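## Task

Take the green tank top out of the laundry pile and set it down on the right_arm's half of the table, separated from the other garments. All other garments must stay on the half of the table where the pile lies. Nothing may end up on the floor or draped over the table edge. Dropping or tossing laundry is allowed. The arrangement must stay in place without the robot holding it. Finally, open the gripper and move the arm away.

## Robot and tools

ROBOT AND FRAME. There are two arms, left_arm and right_arm. Each has six revolute joints and a two-finger gripper. In every command row and every per-joint list in a result, the joint order is: elbow, waist, wrist pitch, wrist yaw, wrist roll, shoulder, followed by the gripper opening. Gripper poses are reported in one shared scene frame, with the origin on the tabletop midway between the arms, +x pointing out over the table, +z pointing up, and left_arm on the +y side. The arm names are labels only and say nothing about which side of a camera image an arm appears on. Positions are in metres and orientations are quaternions in wxyz order. The printed hand position may be off, especially when the arm is stretched far out. A gripper's fingers extend along its own +z axis and close along its y axis. The reported point sits between the finger pads, just behind the tips.

THE ROW. Every movement command uses a row of 14 numbers, each in [-1, 1]. The first 7 are for left_arm (six joint values, then opening) and the next 7 are for right_arm in the same layout. Both arms must always be included. Joint values are scaled relative offsets, not poses: 1.0 equals 1.202 rad for the waist, 1.258 for the shoulder, 1.238 for the elbow, 2.073 for wrist pitch, and 2.022 for wrist yaw and for wrist roll. The opening value is absolute: +1 is fully open (0.087 m between pads) and -1 is closed. Stated joint ranges in radians are: waist -2.618 to 3.054, shoulder 0.000 to 3.142, elbow 0.000 to 3.142, wrist pitch -1.571 to 1.571, wrist yaw -1.571 to 1.571, wrist roll -2.094 to 2.094. A joint's true end can differ from these by up to 0.036 rad in either direction.

TOOLS.
execute_actions(actions): a list of actions. Each action is a table of up to 15 rows, and each row is applied for one control step of 1/30 s. A shorter table repeats its last row until the 15 steps are used, so each action lasts 0.5 s. Every row's offsets count from the joint angles at the start of that action, not from the previous row. For the first action in a call, that starting point is the last angles reported in this scene. An empty list simply returns the current state and images. If any action asks a joint to go more than 0.036 rad beyond its range end, that action is refused for both arms. If an action is malformed, or the first action fails this check, the whole call is rejected and nothing moves. A request past the real end is clipped there, and the result then reports "joint sent to its limit".
move(target, speed, blocking): target is one 14-number row. Its offsets are measured from the Joint positions in the latest result that shows them. All joints follow paths that finish together, so grippers usually trace curves. There is no avoidance of obstacles or of the other arm. speed (0.01 to 2 rad/s, default 0.5) caps the joint that has the farthest to travel. Paths last between 0.5 and 10 s, and finger values are sent at the start. With blocking=false you get a result after 0.5 s while the arm keeps moving; you must call wait or stop before issuing another move or execute_actions. The "move:" line reports the ending (done, off_target, moving, held, fault), limits=held or limits=none, and each arm's joint farthest from its target.
wait(seconds): 0 to 10 s. The arms hold their last command, and the wait returns early if a running move finishes.
stop(): brakes a running move. Braking needs some distance, more at high speed. The fingers continue moving.
zoom_image(camera, region): camera is one of cam_head_left, cam_head_right, cam_high, cam_low, cam_left_wrist, cam_right_wrist (each 504x504). region is [x0, y0, x1, y1] in pixels, with (0, 0) at top left, and may be at most 504 by 504.
finished_scene(scene): ends the current scene, given its number. This cannot be undone, and the result reports success.

RESULTS. The state line gives each gripper's position and quaternion. Joint positions and Joint velocities list each arm's joints (rad, rad/s) plus the pad gap (m, m/s). Joint targets shows where the joints are currently being driven. grip_measured shows the finger opening on the command scale. Torques are raw drive outputs with offsets and noise, and are nonzero even in free air. Step readings list joint angles at some control steps, with HELD marking steps where an arm's command was held back. "joint command not followed" means the clearance check altered targets.

MOTION LIMITS. Each joint's target may lead its measured angle by at most 0.202 (waist), 0.258 (shoulder), 0.238 (elbow), 0.573 (wrist pitch), or 0.522 (wrist yaw and roll) rad. Targets are also scaled back if they would move a gripper more than 70 mm in one step. Large moves therefore take several actions, and any unfinished motion must be commanded again. Friction can leave a joint about 0.031 rad short of its target and can ignore smaller commands.

GRIPPING. To hold something, command an opening about 0.02 below grip_measured; a smaller margin gives a lighter grip. Each pad can push about 20 N. Closing fast squeezes harder. Readings may be off by about 1 mm.

CAUTIONS. Never let the arms collide or push on each other. Approach contacts slowly and do not aim far past them. Avoid slams and strong pushes. Keep every garment on the table. Release the garment and move clear before ending. Holding loads heats motors: a MOTOR HOT warning appears at 75 °C, the arm stops for 10 s at 90 °C, and at 100 °C the arm goes limp and falls. While you compose a reply, the robot keeps holding your last command.

Each tool is called after "Emit:" in YAML: its name, and indented under it one key for each argument.

## Session

Emit:
execute_actions:
  actions: []

Scene clock: 0.00 s.
left_arm: end_effector_position=(+0.4028, +0.2845, +0.3640) grip_measured=+1.000 end_effector_quat_wxyz=(+0.710, -0.046, +0.701, +0.046) | right_arm: end_effector_position=(+0.3800, -0.3996, +0.3535) grip_measured=+1.000 end_effector_quat_wxyz=(+0.699, +0.057, +0.711, -0.053)
Joint names: [elbow, waist, wrist pitch, wrist yaw, wrist roll, shoulder]
Joint positions: left_arm=[1.043 0.006 0.004 0.003 0.    1.034 0.087] | right_arm=[ 1.036 -0.013 -0.006 -0.002  0.005  1.047  0.087]
Joint velocities: left_arm=[-0.002  0.002  0.007  0.007 -0.022 -0.002  0.   ] | right_arm=[ 0.002 -0.007  0.051 -0.022  0.022 -0.002  0.   ]
Joint torques (N m, as the arm reports them, + toward a larger angle): no reading
Motor temperatures (°C, as the motors report them): left_arm=[27 28 26 29 28 30] | right_arm=[27 27 28 26 26 28]
Joint targets: left_arm=[1.043 0.006 0.004 0.003 0.000 1.034] | right_arm=[1.036 -0.013 -0.006 -0.002 0.005 1.047]

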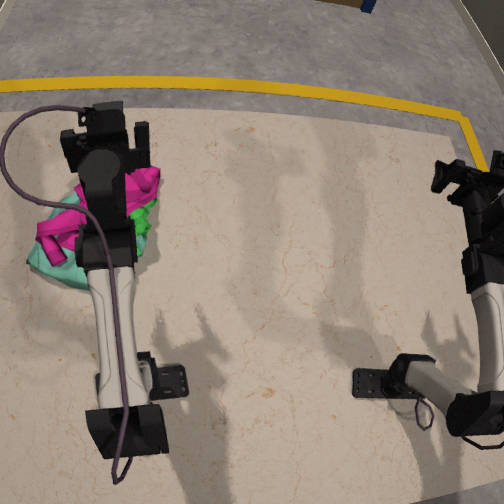

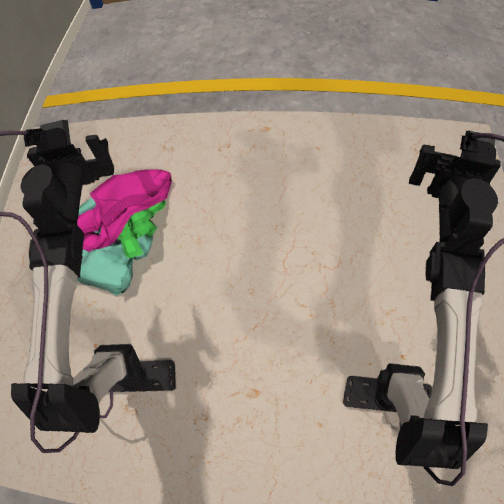

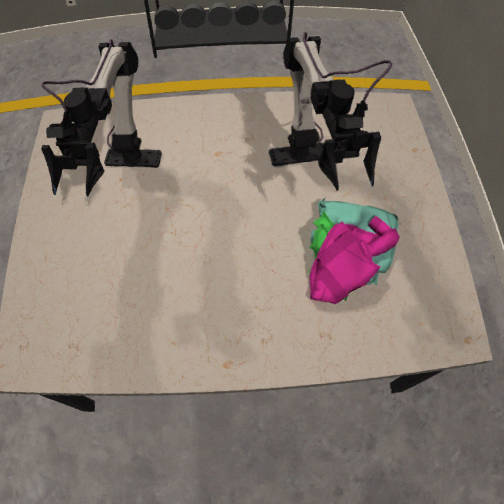

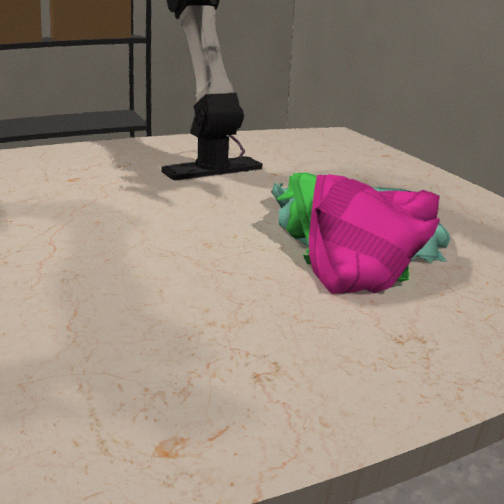

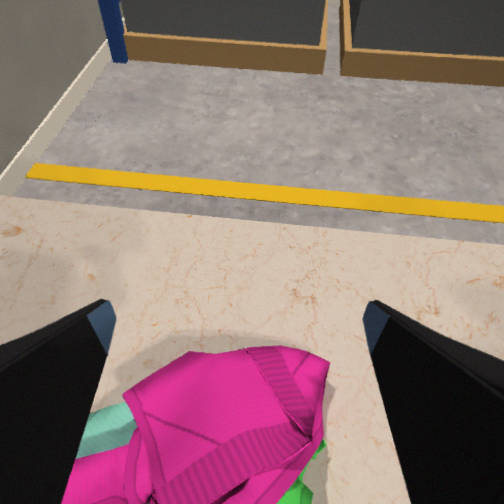

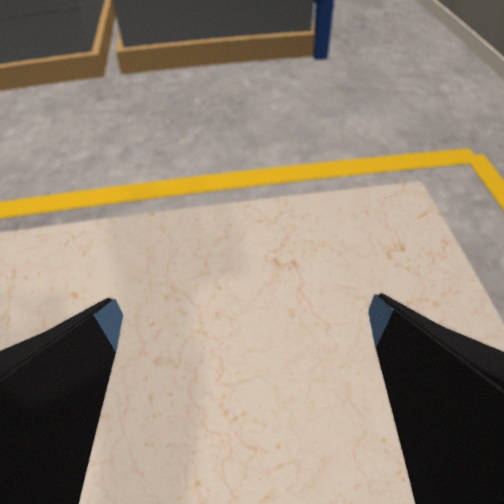

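Emit:
move:
  target: [0.2,0,-0.53,0,0,0.5,1,0,0,0,0,0,0,1]
  speed: 1

Scene clock: 4.20 s.
left_arm: end_effector_position=(+0.2989, +0.2706, +0.0877) grip_measured=+1.000 end_effector_quat_wxyz=(+0.051, -0.066, +0.997, +0.002) | right_arm: end_effector_position=(+0.3800, -0.3996, +0.3535) grip_measured=+1.000 end_effector_quat_wxyz=(+0.699, +0.057, +0.711, -0.053)
Joint names: [elbow, waist, wrist pitch, wrist yaw, wrist roll, shoulder]
Joint positions: left_arm=[ 1.266  0.006 -1.084  0.003  0.     1.652  0.087] | right_arm=[ 1.036 -0.013 -0.006 -0.002  0.005  1.047  0.087]
Joint velocities: left_arm=[-0.007 -0.012  0.051 -0.022 -0.051  0.012  0.   ] | right_arm=[-0.002  0.002 -0.022 -0.037  0.007 -0.007  0.   ]
Joint torques (N m, as the arm reports them, + toward a larger angle): left_arm=[ 9.2   0.03  0.39  0.09 -0.12 -6.07] | right_arm=[ 8.63  0.25  2.13  0.05 -0.06 -2.79]
Motor temperatures (°C, as the motors report them): left_arm=[28 28 27 29 28 30] | right_arm=[27 27 30 26 26 28]
Joint targets: left_arm=[1.290 0.006 -1.095 0.003 0.000 1.663] | right_arm=[1.036 -0.013 -0.006 -0.002 0.005 1.047]
move: off_target (left_arm); limits=none; left_arm: farthest joint: the elbow, 0.024 radians from its target (0.248 radians at the start); right_arm: farthest joint: the waist, 0.000 radians from its target (0.000 radians at the start)

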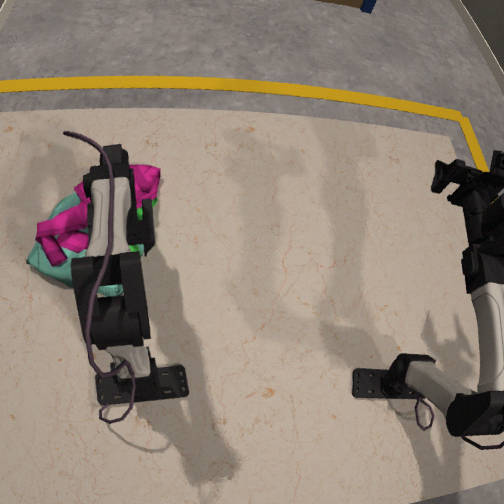

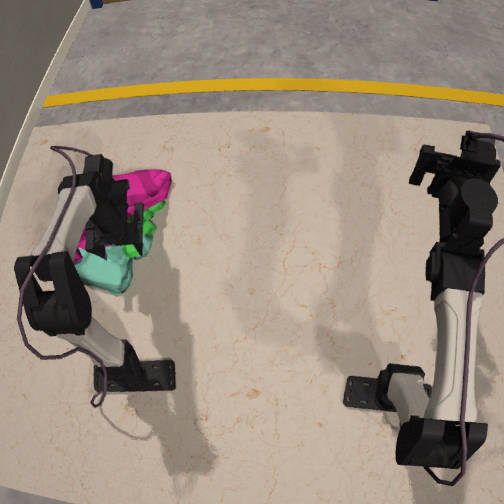

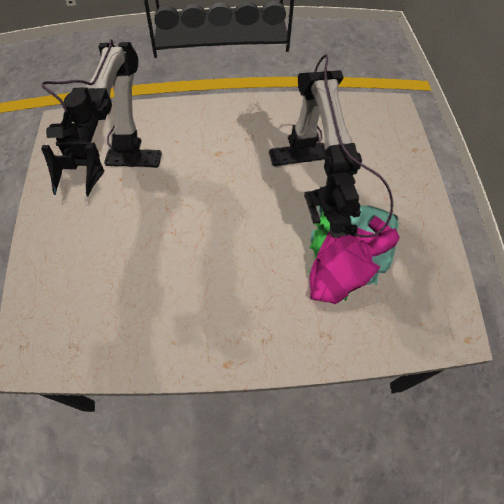

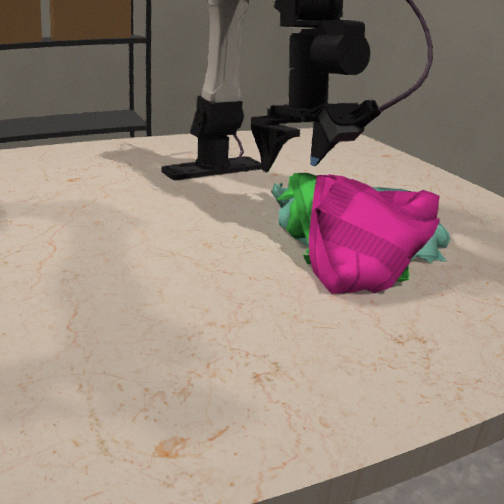

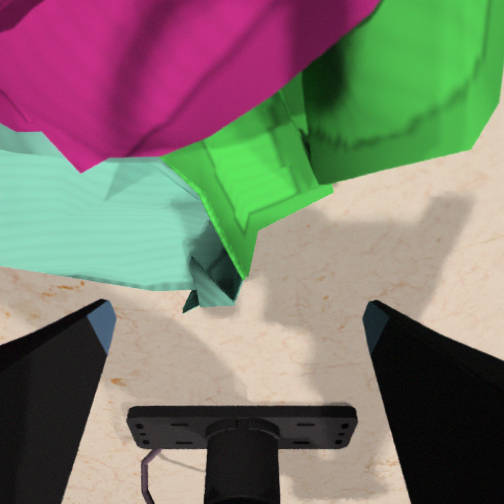

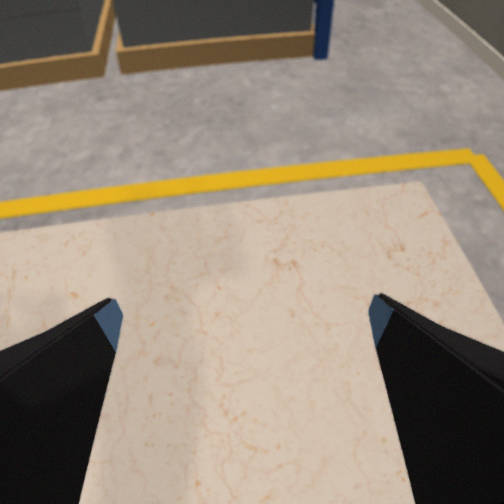

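Emit:
move:
  target: [0.12,-0.08,0,0,0,0.13,0,0,0,0,0,0,0,1]

Scene clock: 6.57 s.
left_arm: end_effector_position=(+0.3328, +0.2466, +0.0759) grip_measured=+0.000 end_effector_quat_wxyz=(+0.038, -0.020, +0.999, -0.001) | right_arm: end_effector_position=(+0.3800, -0.3996, +0.3535) grip_measured=+1.000 end_effector_quat_wxyz=(+0.699, +0.057, +0.711, -0.053)
Joint names: [elbow, waist, wrist pitch, wrist yaw, wrist roll, shoulder]
Joint positions: left_arm=[ 1.391 -0.086 -1.084  0.003  0.     1.801  0.044] | right_arm=[ 1.036 -0.013 -0.006 -0.002  0.005  1.047  0.087]
Joint velocities: left_arm=[-0.007 -0.012  0.022  0.007  0.037 -0.017  0.001] | right_arm=[-0.017 -0.002 -0.007 -0.037 -0.007 -0.002  0.   ]
Joint torques (N m, as the arm reports them, + toward a larger angle): left_arm=[ 9.11 -0.36  0.44  0.09 -0.12 -7.17] | right_arm=[ 8.66  0.34  2.11  0.03 -0.06 -2.79]
Motor temperatures (°C, as the motors report them): left_arm=[29 28 27 29 28 30] | right_arm=[28 27 31 26 26 28]
Joint targets: left_arm=[1.415 -0.090 -1.084 0.003 0.000 1.815] | right_arm=[1.036 -0.013 -0.006 -0.002 0.005 1.047]
move: off_target (left_arm); limits=none; left_arm: farthest joint: the elbow, 0.023 radians from its target (0.148 radians at the start); right_arm: farthest joint: the waist, 0.000 radians from its target (0.000 radians at the start)

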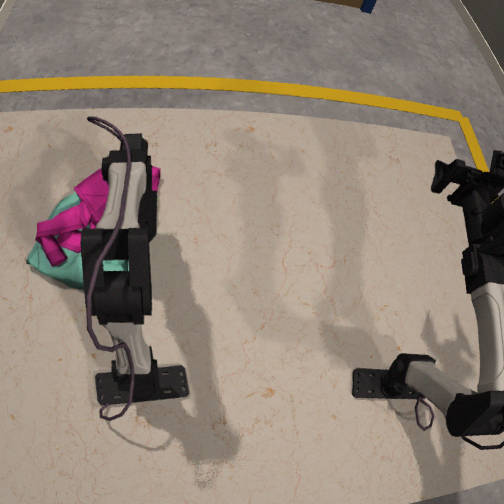

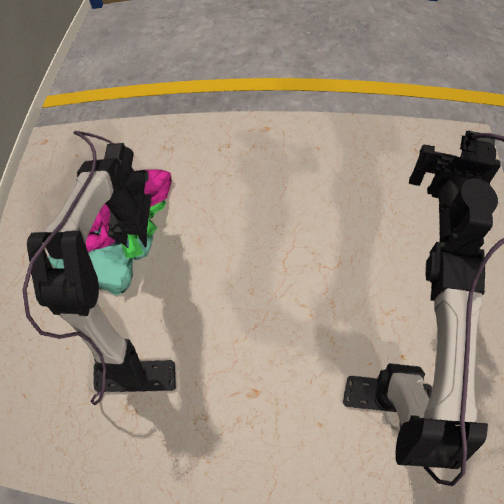

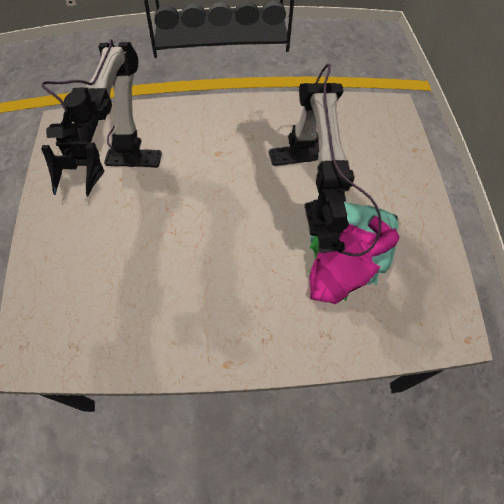

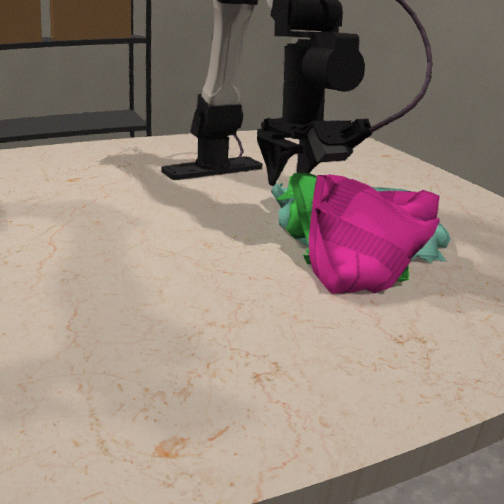

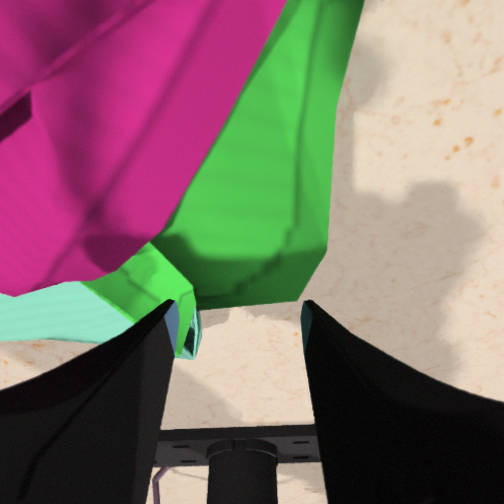

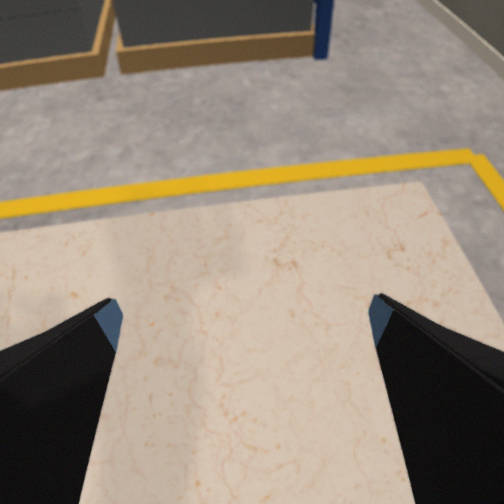

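Emit:
move:
  target: [0.08,-0.03,0,0,0,0.13,0,0,0,0,0,0,0,1]

Emit:
move:
  target: [0,0,0,0,0,0,-1,0,0,0,0,0,0,1]

Emit:
move:
  target: [0.1,-0.45,0,0,0,-0.25,-1,0,0,0,0,0,0,1]

Scene clock: 9.40 s.
left_arm: end_effector_position=(+0.3481, +0.2374, +0.0478) grip_measured=+0.000 end_effector_quat_wxyz=(+0.000, -0.005, +1.000, -0.001) | right_arm: end_effector_position=(+0.3800, -0.3996, +0.3535) grip_measured=+1.000 end_effector_quat_wxyz=(+0.699, +0.057, +0.711, -0.053)
Joint names: [elbow, waist, wrist pitch, wrist yaw, wrist roll, shoulder]
Joint positions: left_arm=[ 1.467 -0.117 -1.085  0.003  0.     1.952  0.044] | right_arm=[ 1.036 -0.013 -0.006 -0.002  0.005  1.047  0.087]
Joint velocities: left_arm=[ 0.017 -0.002  0.022  0.066  0.066  0.007 -0.   ] | right_arm=[ 0.007 -0.002  0.007 -0.022  0.007  0.002  0.   ]
Joint torques (N m, as the arm reports them, + toward a larger angle): left_arm=[ 8.88 -0.48  0.31  0.1  -0.11 -8.37] | right_arm=[ 8.64  0.23  2.12  0.04 -0.07 -2.81]
Motor temperatures (°C, as the motors report them): left_arm=[29 28 27 29 28 31] | right_arm=[28 27 32 26 26 28]
Joint targets: left_arm=[1.490 -0.122 -1.084 0.003 0.000 1.965] | right_arm=[1.036 -0.013 -0.006 -0.002 0.005 1.047]
move: off_target (left_arm); limits=none; left_arm: farthest joint: the elbow, 0.023 radians from its target (0.099 radians at the start); right_arm: farthest joint: the waist, 0.000 radians from its target (0.000 radians at the start)

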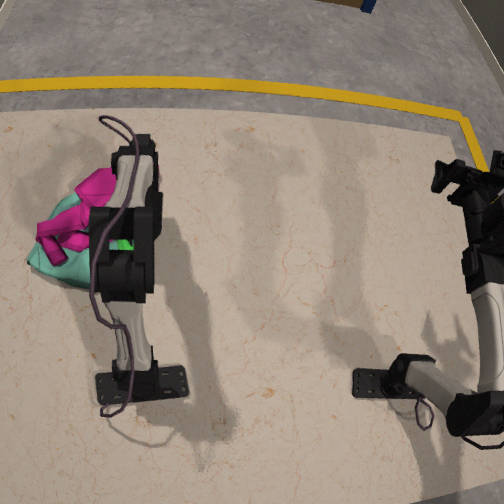

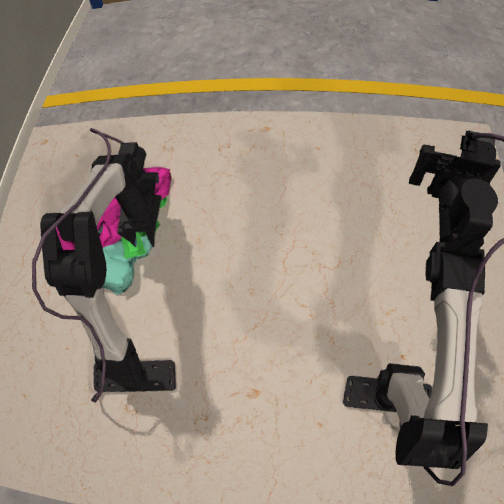

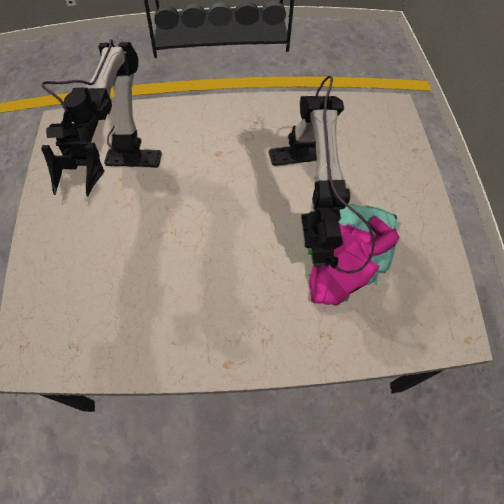

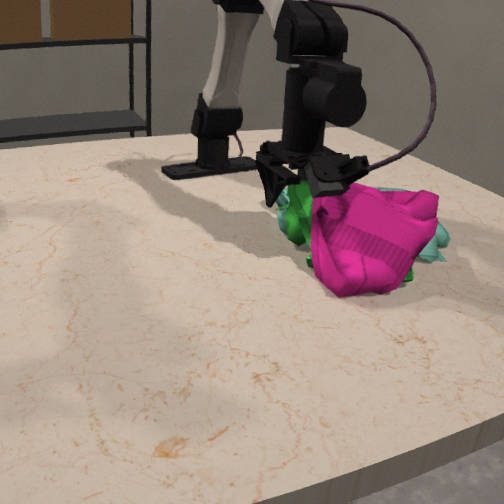

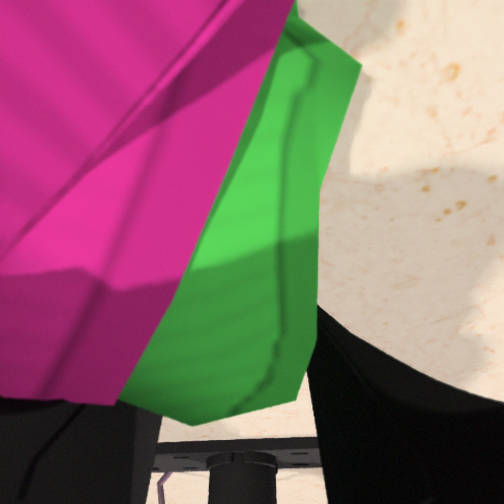

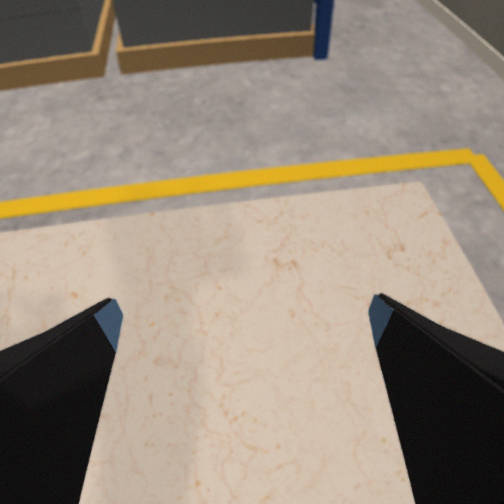

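Scene clock: 9.90 s.
left_arm: end_effector_position=(+0.3481, +0.2374, +0.0478) grip_measured=-0.982 end_effector_quat_wxyz=(+0.000, -0.005, +1.000, -0.001) | right_arm: end_effector_position=(+0.3800, -0.3996, +0.3535) grip_measured=+1.000 end_effector_quat_wxyz=(+0.699, +0.057, +0.711, -0.053)
Joint names: [elbow, waist, wrist pitch, wrist yaw, wrist roll, shoulder]
Joint positions: left_arm=[ 1.467 -0.117 -1.085  0.003  0.     1.952  0.001] | right_arm=[ 1.036 -0.013 -0.006 -0.002  0.005  1.047  0.087]
Joint velocities: left_arm=[-0.017 -0.002 -0.081 -0.051 -0.051  0.012 -0.   ] | right_arm=[ 0.002 -0.002 -0.022  0.007 -0.037 -0.017  0.   ]
Joint torques (N m, as the arm reports them, + toward a larger angle): left_arm=[ 6.84  0.11  0.29  0.08 -0.11 -9.38] | right_arm=[ 8.63  0.25  2.11  0.05 -0.06 -2.83]
Motor temperatures (°C, as the motors report them): left_arm=[29 28 27 29 28 31] | right_arm=[28 27 32 26 26 28]
Joint targets: left_arm=[1.467 -0.117 -1.085 0.003 0.000 1.952] | right_arm=[1.036 -0.013 -0.006 -0.002 0.005 1.047]
move: done; limits=none; left_arm: farthest joint: the waist, 0.000 radians from its target (0.000 radians at the start); right_arm: farthest joint: the waist, 0.000 radians from its target (0.000 radians at the start)

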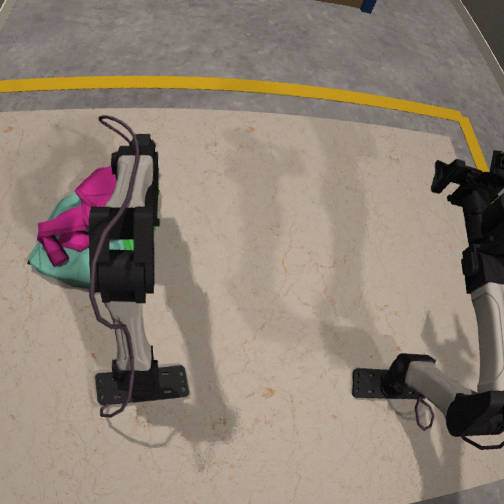

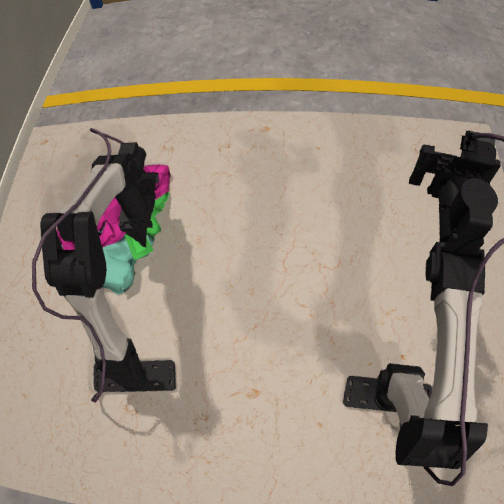

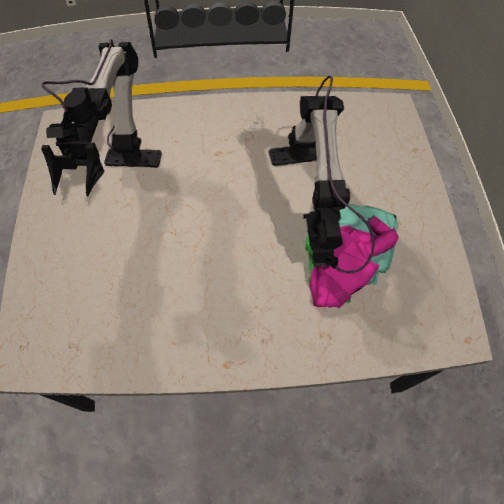

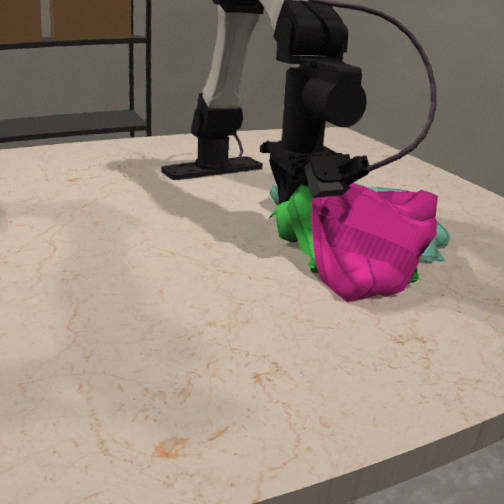

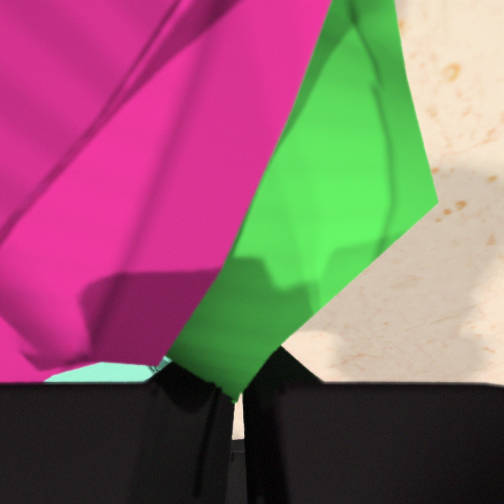

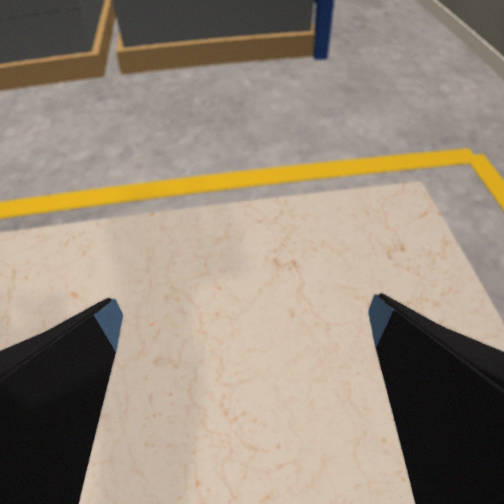

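Scene clock: 11.40 s.
left_arm: end_effector_position=(+0.3287, +0.0570, +0.1700) grip_measured=-0.982 end_effector_quat_wxyz=(+0.193, +0.257, +0.946, -0.053) | right_arm: end_effector_position=(+0.3800, -0.3996, +0.3535) grip_measured=+1.000 end_effector_quat_wxyz=(+0.699, +0.057, +0.711, -0.053)
Joint names: [elbow, waist, wrist pitch, wrist yaw, wrist roll, shoulder]
Joint positions: left_arm=[ 1.571 -0.657 -1.085  0.002  0.     1.655  0.001] | right_arm=[ 1.036 -0.013 -0.006 -0.002  0.005  1.047  0.087]
Joint velocities: left_arm=[-0.007 -0.027 -0.037 -0.022  0.037 -0.007 -0.   ] | right_arm=[-0.007 -0.017 -0.037 -0.11  -0.037  0.007  0.   ]
Joint torques (N m, as the arm reports them, + toward a larger angle): left_arm=[ 9.33  0.03  1.    0.12 -0.12 -8.84] | right_arm=[ 8.65  0.26  2.11  0.05 -0.07 -2.82]
Motor temperatures (°C, as the motors report them): left_arm=[30 28 27 29 28 32] | right_arm=[29 27 32 26 26 28]
Joint targets: left_arm=[1.591 -0.658 -1.085 0.003 0.000 1.638] | right_arm=[1.036 -0.013 -0.006 -0.002 0.005 1.047]
move: done; limits=none; left_arm: farthest joint: the elbow, 0.020 radians from its target (0.123 radians at the start); right_arm: farthest joint: the waist, 0.000 radians from its target (0.000 radians at the start)

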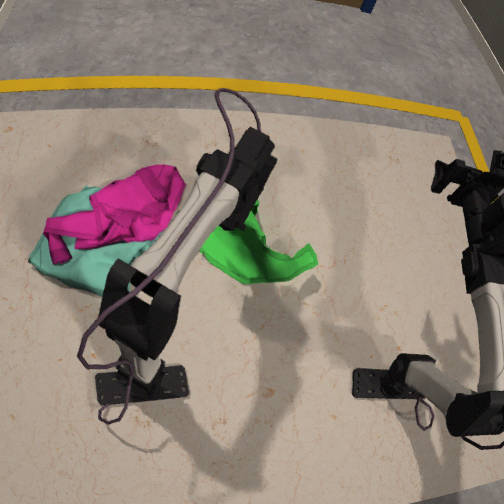

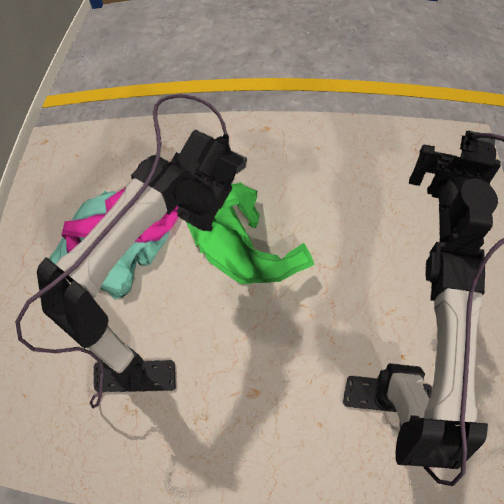

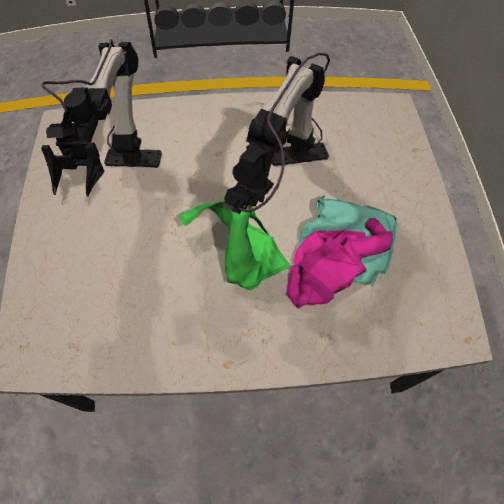

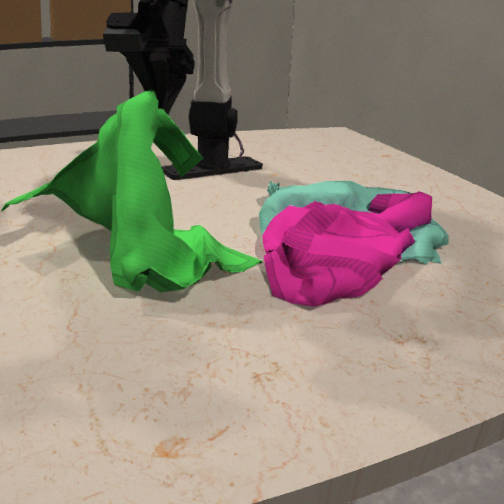

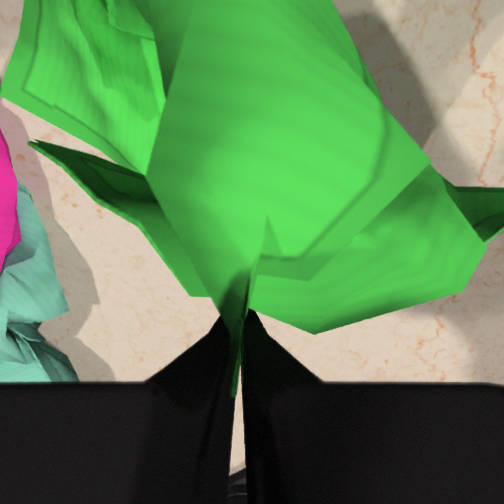

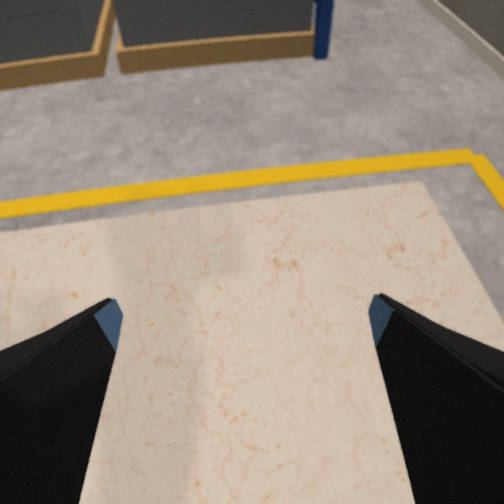

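Emit:
move:
  target: [0.55,-0.4,0.2,0,0,0.4,-1,0,-0.6,0,0,0,0,1]
  speed: 0.7

Emit:
move:
  target: [0,0,0,0,0,0,1,0,0,0,0,0,0,1]

Emit:
move:
  target: [-0.5,0.3,0,0,0,-0.6,1,0,0,0,0,0,0,1]
  speed: 1

Scene clock: 15.57 s.
left_arm: end_effector_position=(+0.3334, -0.2623, +0.2368) grip_measured=-0.982 end_effector_quat_wxyz=(+0.403, +0.432, +0.774, -0.226) | right_arm: end_effector_position=(+0.2491, -0.6322, +0.3535) grip_measured=+1.000 end_effector_quat_wxyz=(+0.637, +0.302, +0.646, -0.293)
Joint names: [elbow, waist, wrist pitch, wrist yaw, wrist roll, shoulder]
Joint positions: left_arm=[ 2.227 -1.144 -0.689  0.003  0.     2.148  0.001] | right_arm=[ 1.036 -0.727 -0.006 -0.003  0.005  1.047  0.087]
Joint velocities: left_arm=[ 0.007 -0.012  0.037 -0.051  0.037  0.012 -0.001] | right_arm=[-0.007 -0.002 -0.022 -0.066 -0.066  0.002  0.   ]
Joint torques (N m, as the arm reports them, + toward a larger angle): left_arm=[ 10.21   0.54   1.87   0.07  -0.11 -11.2 ] | right_arm=[ 8.66 -0.35  2.11  0.08 -0.07 -2.8 ]
Motor temperatures (°C, as the motors report them): left_arm=[31 28 27 29 28 33] | right_arm=[29 27 33 26 26 28]
Joint targets: left_arm=[2.252 -1.138 -0.670 0.002 0.000 2.158] | right_arm=[1.036 -0.735 -0.006 -0.002 0.005 1.047]
move: off_target (left_arm); limits=none; left_arm: farthest joint: the elbow, 0.025 radians from its target (0.681 radians at the start); right_arm: farthest joint: the waist, 0.007 radians from its target (0.721 radians at the start)

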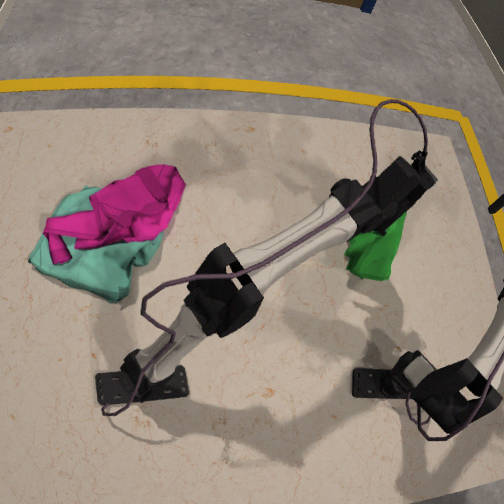

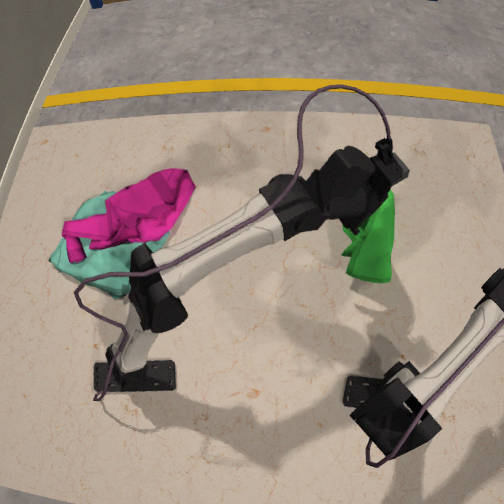

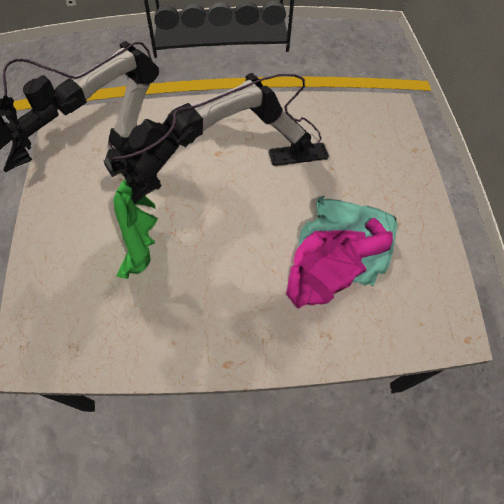

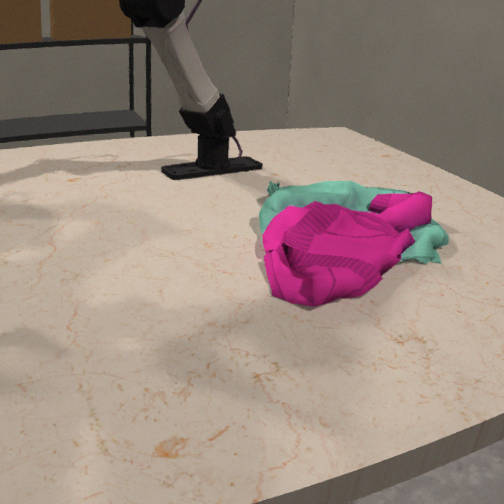

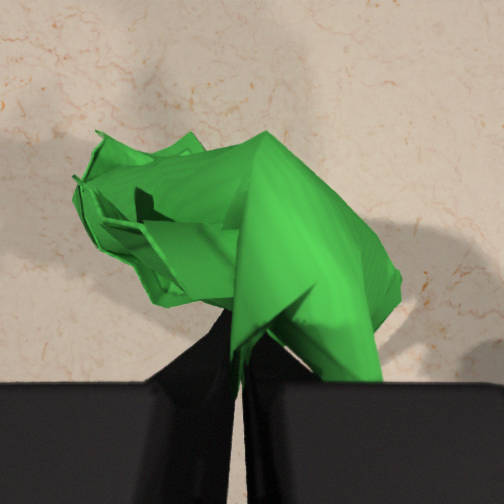

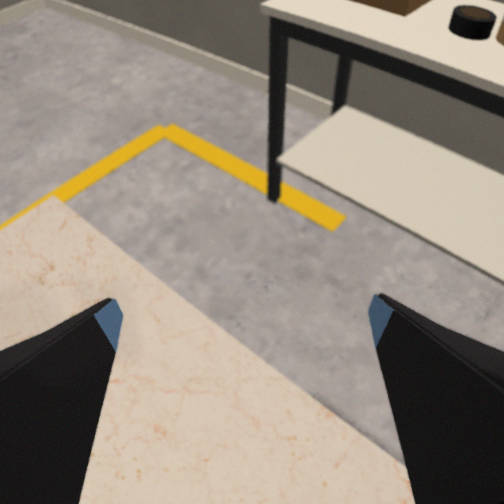

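Scene clock: 16.07 s.
left_arm: end_effector_position=(+0.3334, -0.2623, +0.2368) grip_measured=+1.000 end_effector_quat_wxyz=(+0.403, +0.432, +0.774, -0.226) | right_arm: end_effector_position=(+0.2491, -0.6322, +0.3535) grip_measured=+1.000 end_effector_quat_wxyz=(+0.637, +0.302, +0.646, -0.293)
Joint names: [elbow, waist, wrist pitch, wrist yaw, wrist roll, shoulder]
Joint positions: left_arm=[ 2.227 -1.144 -0.689  0.003  0.     2.148  0.087] | right_arm=[ 1.036 -0.727 -0.006 -0.003  0.005  1.047  0.087]
Joint velocities: left_arm=[-0.012 -0.012  0.007  0.007 -0.037 -0.007  0.   ] | right_arm=[-0.007 -0.022  0.051 -0.007 -0.037  0.007  0.   ]
Joint torques (N m, as the arm reports them, + toward a larger angle): left_arm=[  8.06   0.07   1.67   0.1   -0.11 -12.01] | right_arm=[ 8.64  0.28  2.12  0.05 -0.06 -2.73]
Motor temperatures (°C, as the motors report them): left_arm=[31 28 27 29 28 33] | right_arm=[29 27 33 26 26 28]
Joint targets: left_arm=[2.227 -1.144 -0.689 0.003 0.000 2.148] | right_arm=[1.036 -0.727 -0.006 -0.003 0.005 1.047]
move: done; limits=none; left_arm: farthest joint: the waist, 0.000 radians from its target (0.000 radians at the start); right_arm: farthest joint: the waist, 0.000 radians from its target (0.000 radians at the start)

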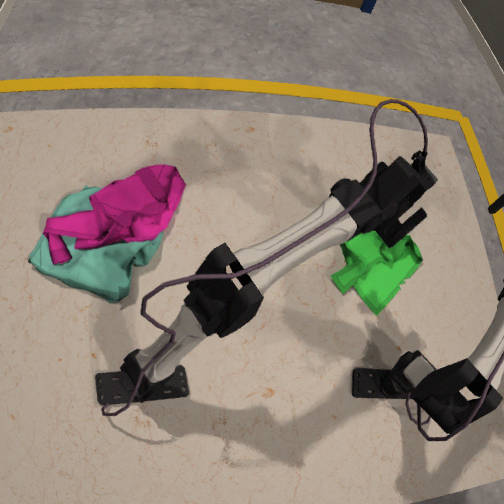

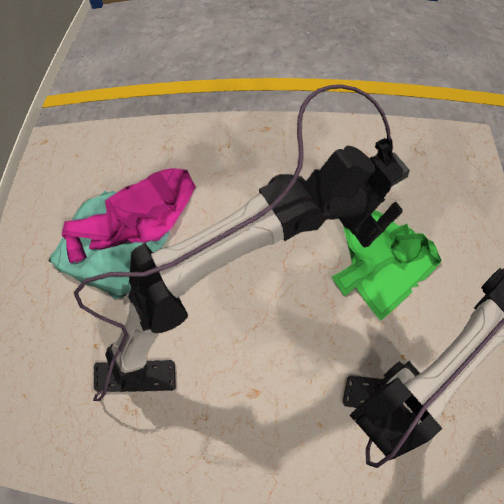

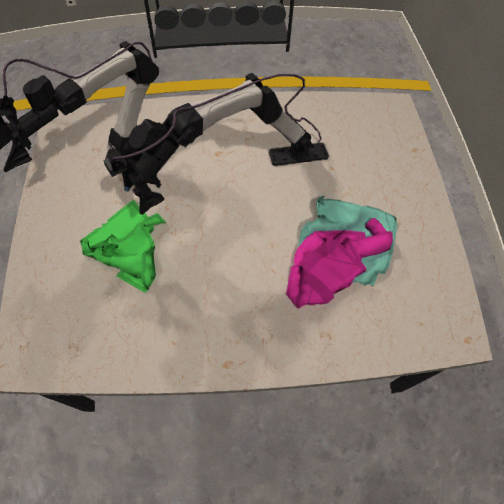

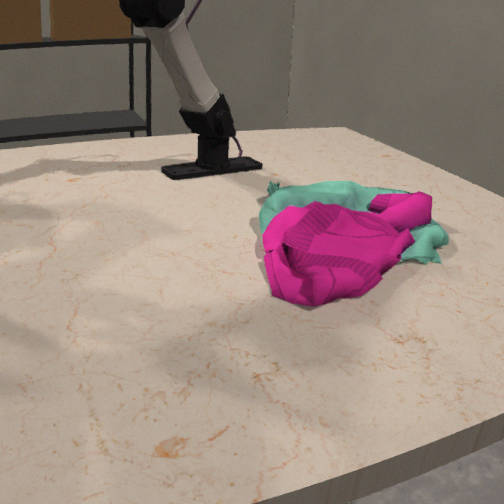

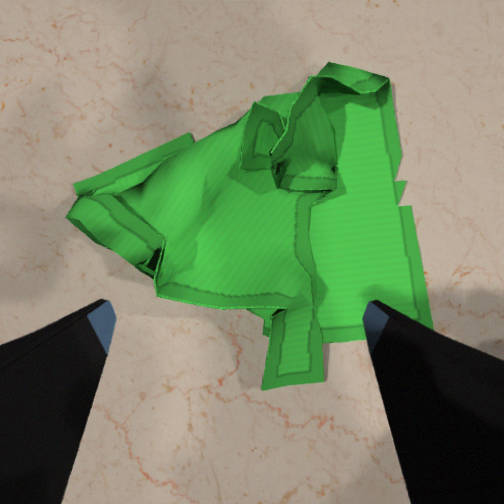

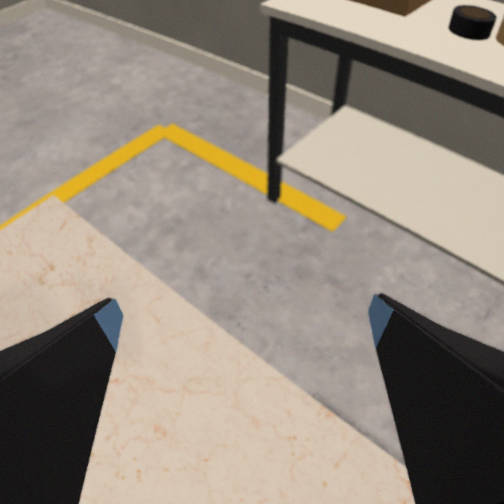

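Scene clock: 17.47 s.
left_arm: end_effector_position=(+0.3467, -0.0150, +0.3364) grip_measured=+1.000 end_effector_quat_wxyz=(+0.495, +0.277, +0.805, -0.171) | right_arm: end_effector_position=(+0.2491, -0.6322, +0.3535) grip_measured=+1.000 end_effector_quat_wxyz=(+0.637, +0.302, +0.646, -0.293)
Joint names: [elbow, waist, wrist pitch, wrist yaw, wrist roll, shoulder]
Joint positions: left_arm=[ 1.626 -0.788 -0.689  0.003  0.     1.404  0.087] | right_arm=[ 1.036 -0.727 -0.006 -0.003  0.005  1.047  0.087]
Joint velocities: left_arm=[ 0.002 -0.002 -0.007 -0.007  0.007 -0.002  0.   ] | right_arm=[-0.002 -0.012 -0.007 -0.051 -0.037 -0.012  0.   ]
Joint torques (N m, as the arm reports them, + toward a larger angle): left_arm=[ 6.25  0.49  1.77  0.08 -0.1  -6.31] | right_arm=[ 8.61  0.23  2.11  0.05 -0.07 -2.74]
Motor temperatures (°C, as the motors report them): left_arm=[31 28 27 29 28 34] | right_arm=[30 27 33 26 26 28]
Joint targets: left_arm=[1.608 -0.783 -0.690 0.003 0.000 1.393] | right_arm=[1.036 -0.727 -0.006 -0.003 0.005 1.047]
move: done; limits=none; left_arm: farthest joint: the elbow, 0.018 radians from its target (0.619 radians at the start); right_arm: farthest joint: the waist, 0.000 radians from its target (0.000 radians at the start)

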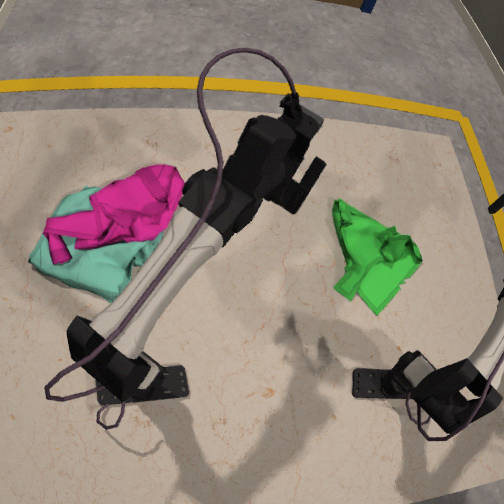

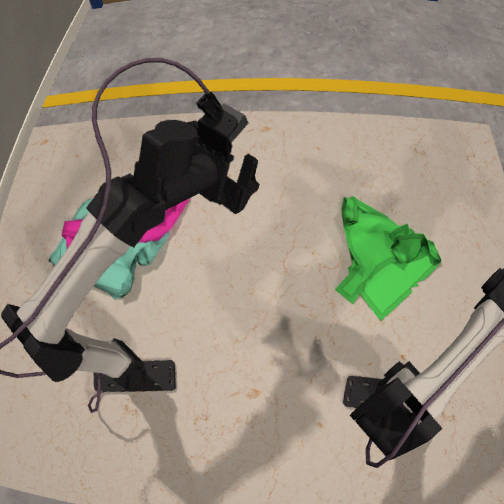

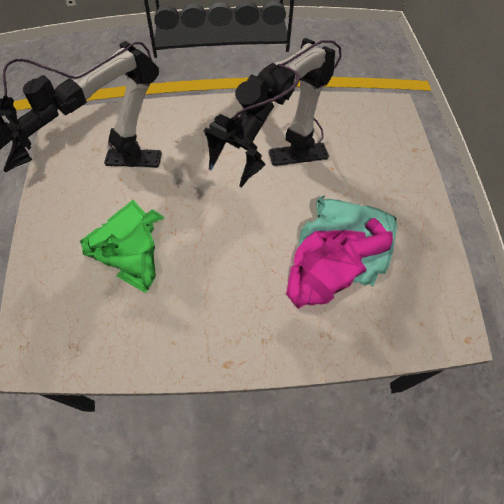

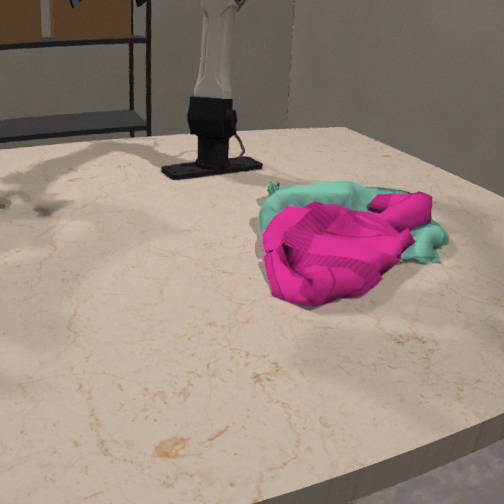

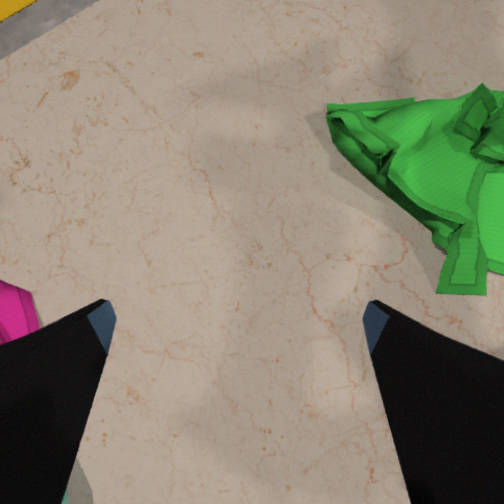

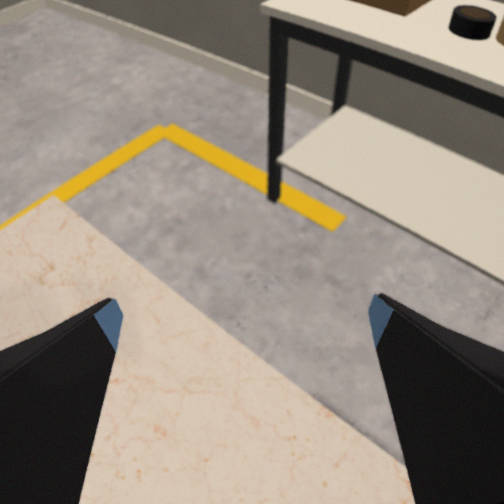

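Emit:
finished_scene:
  scene: 1

The scene is finished: the task was done.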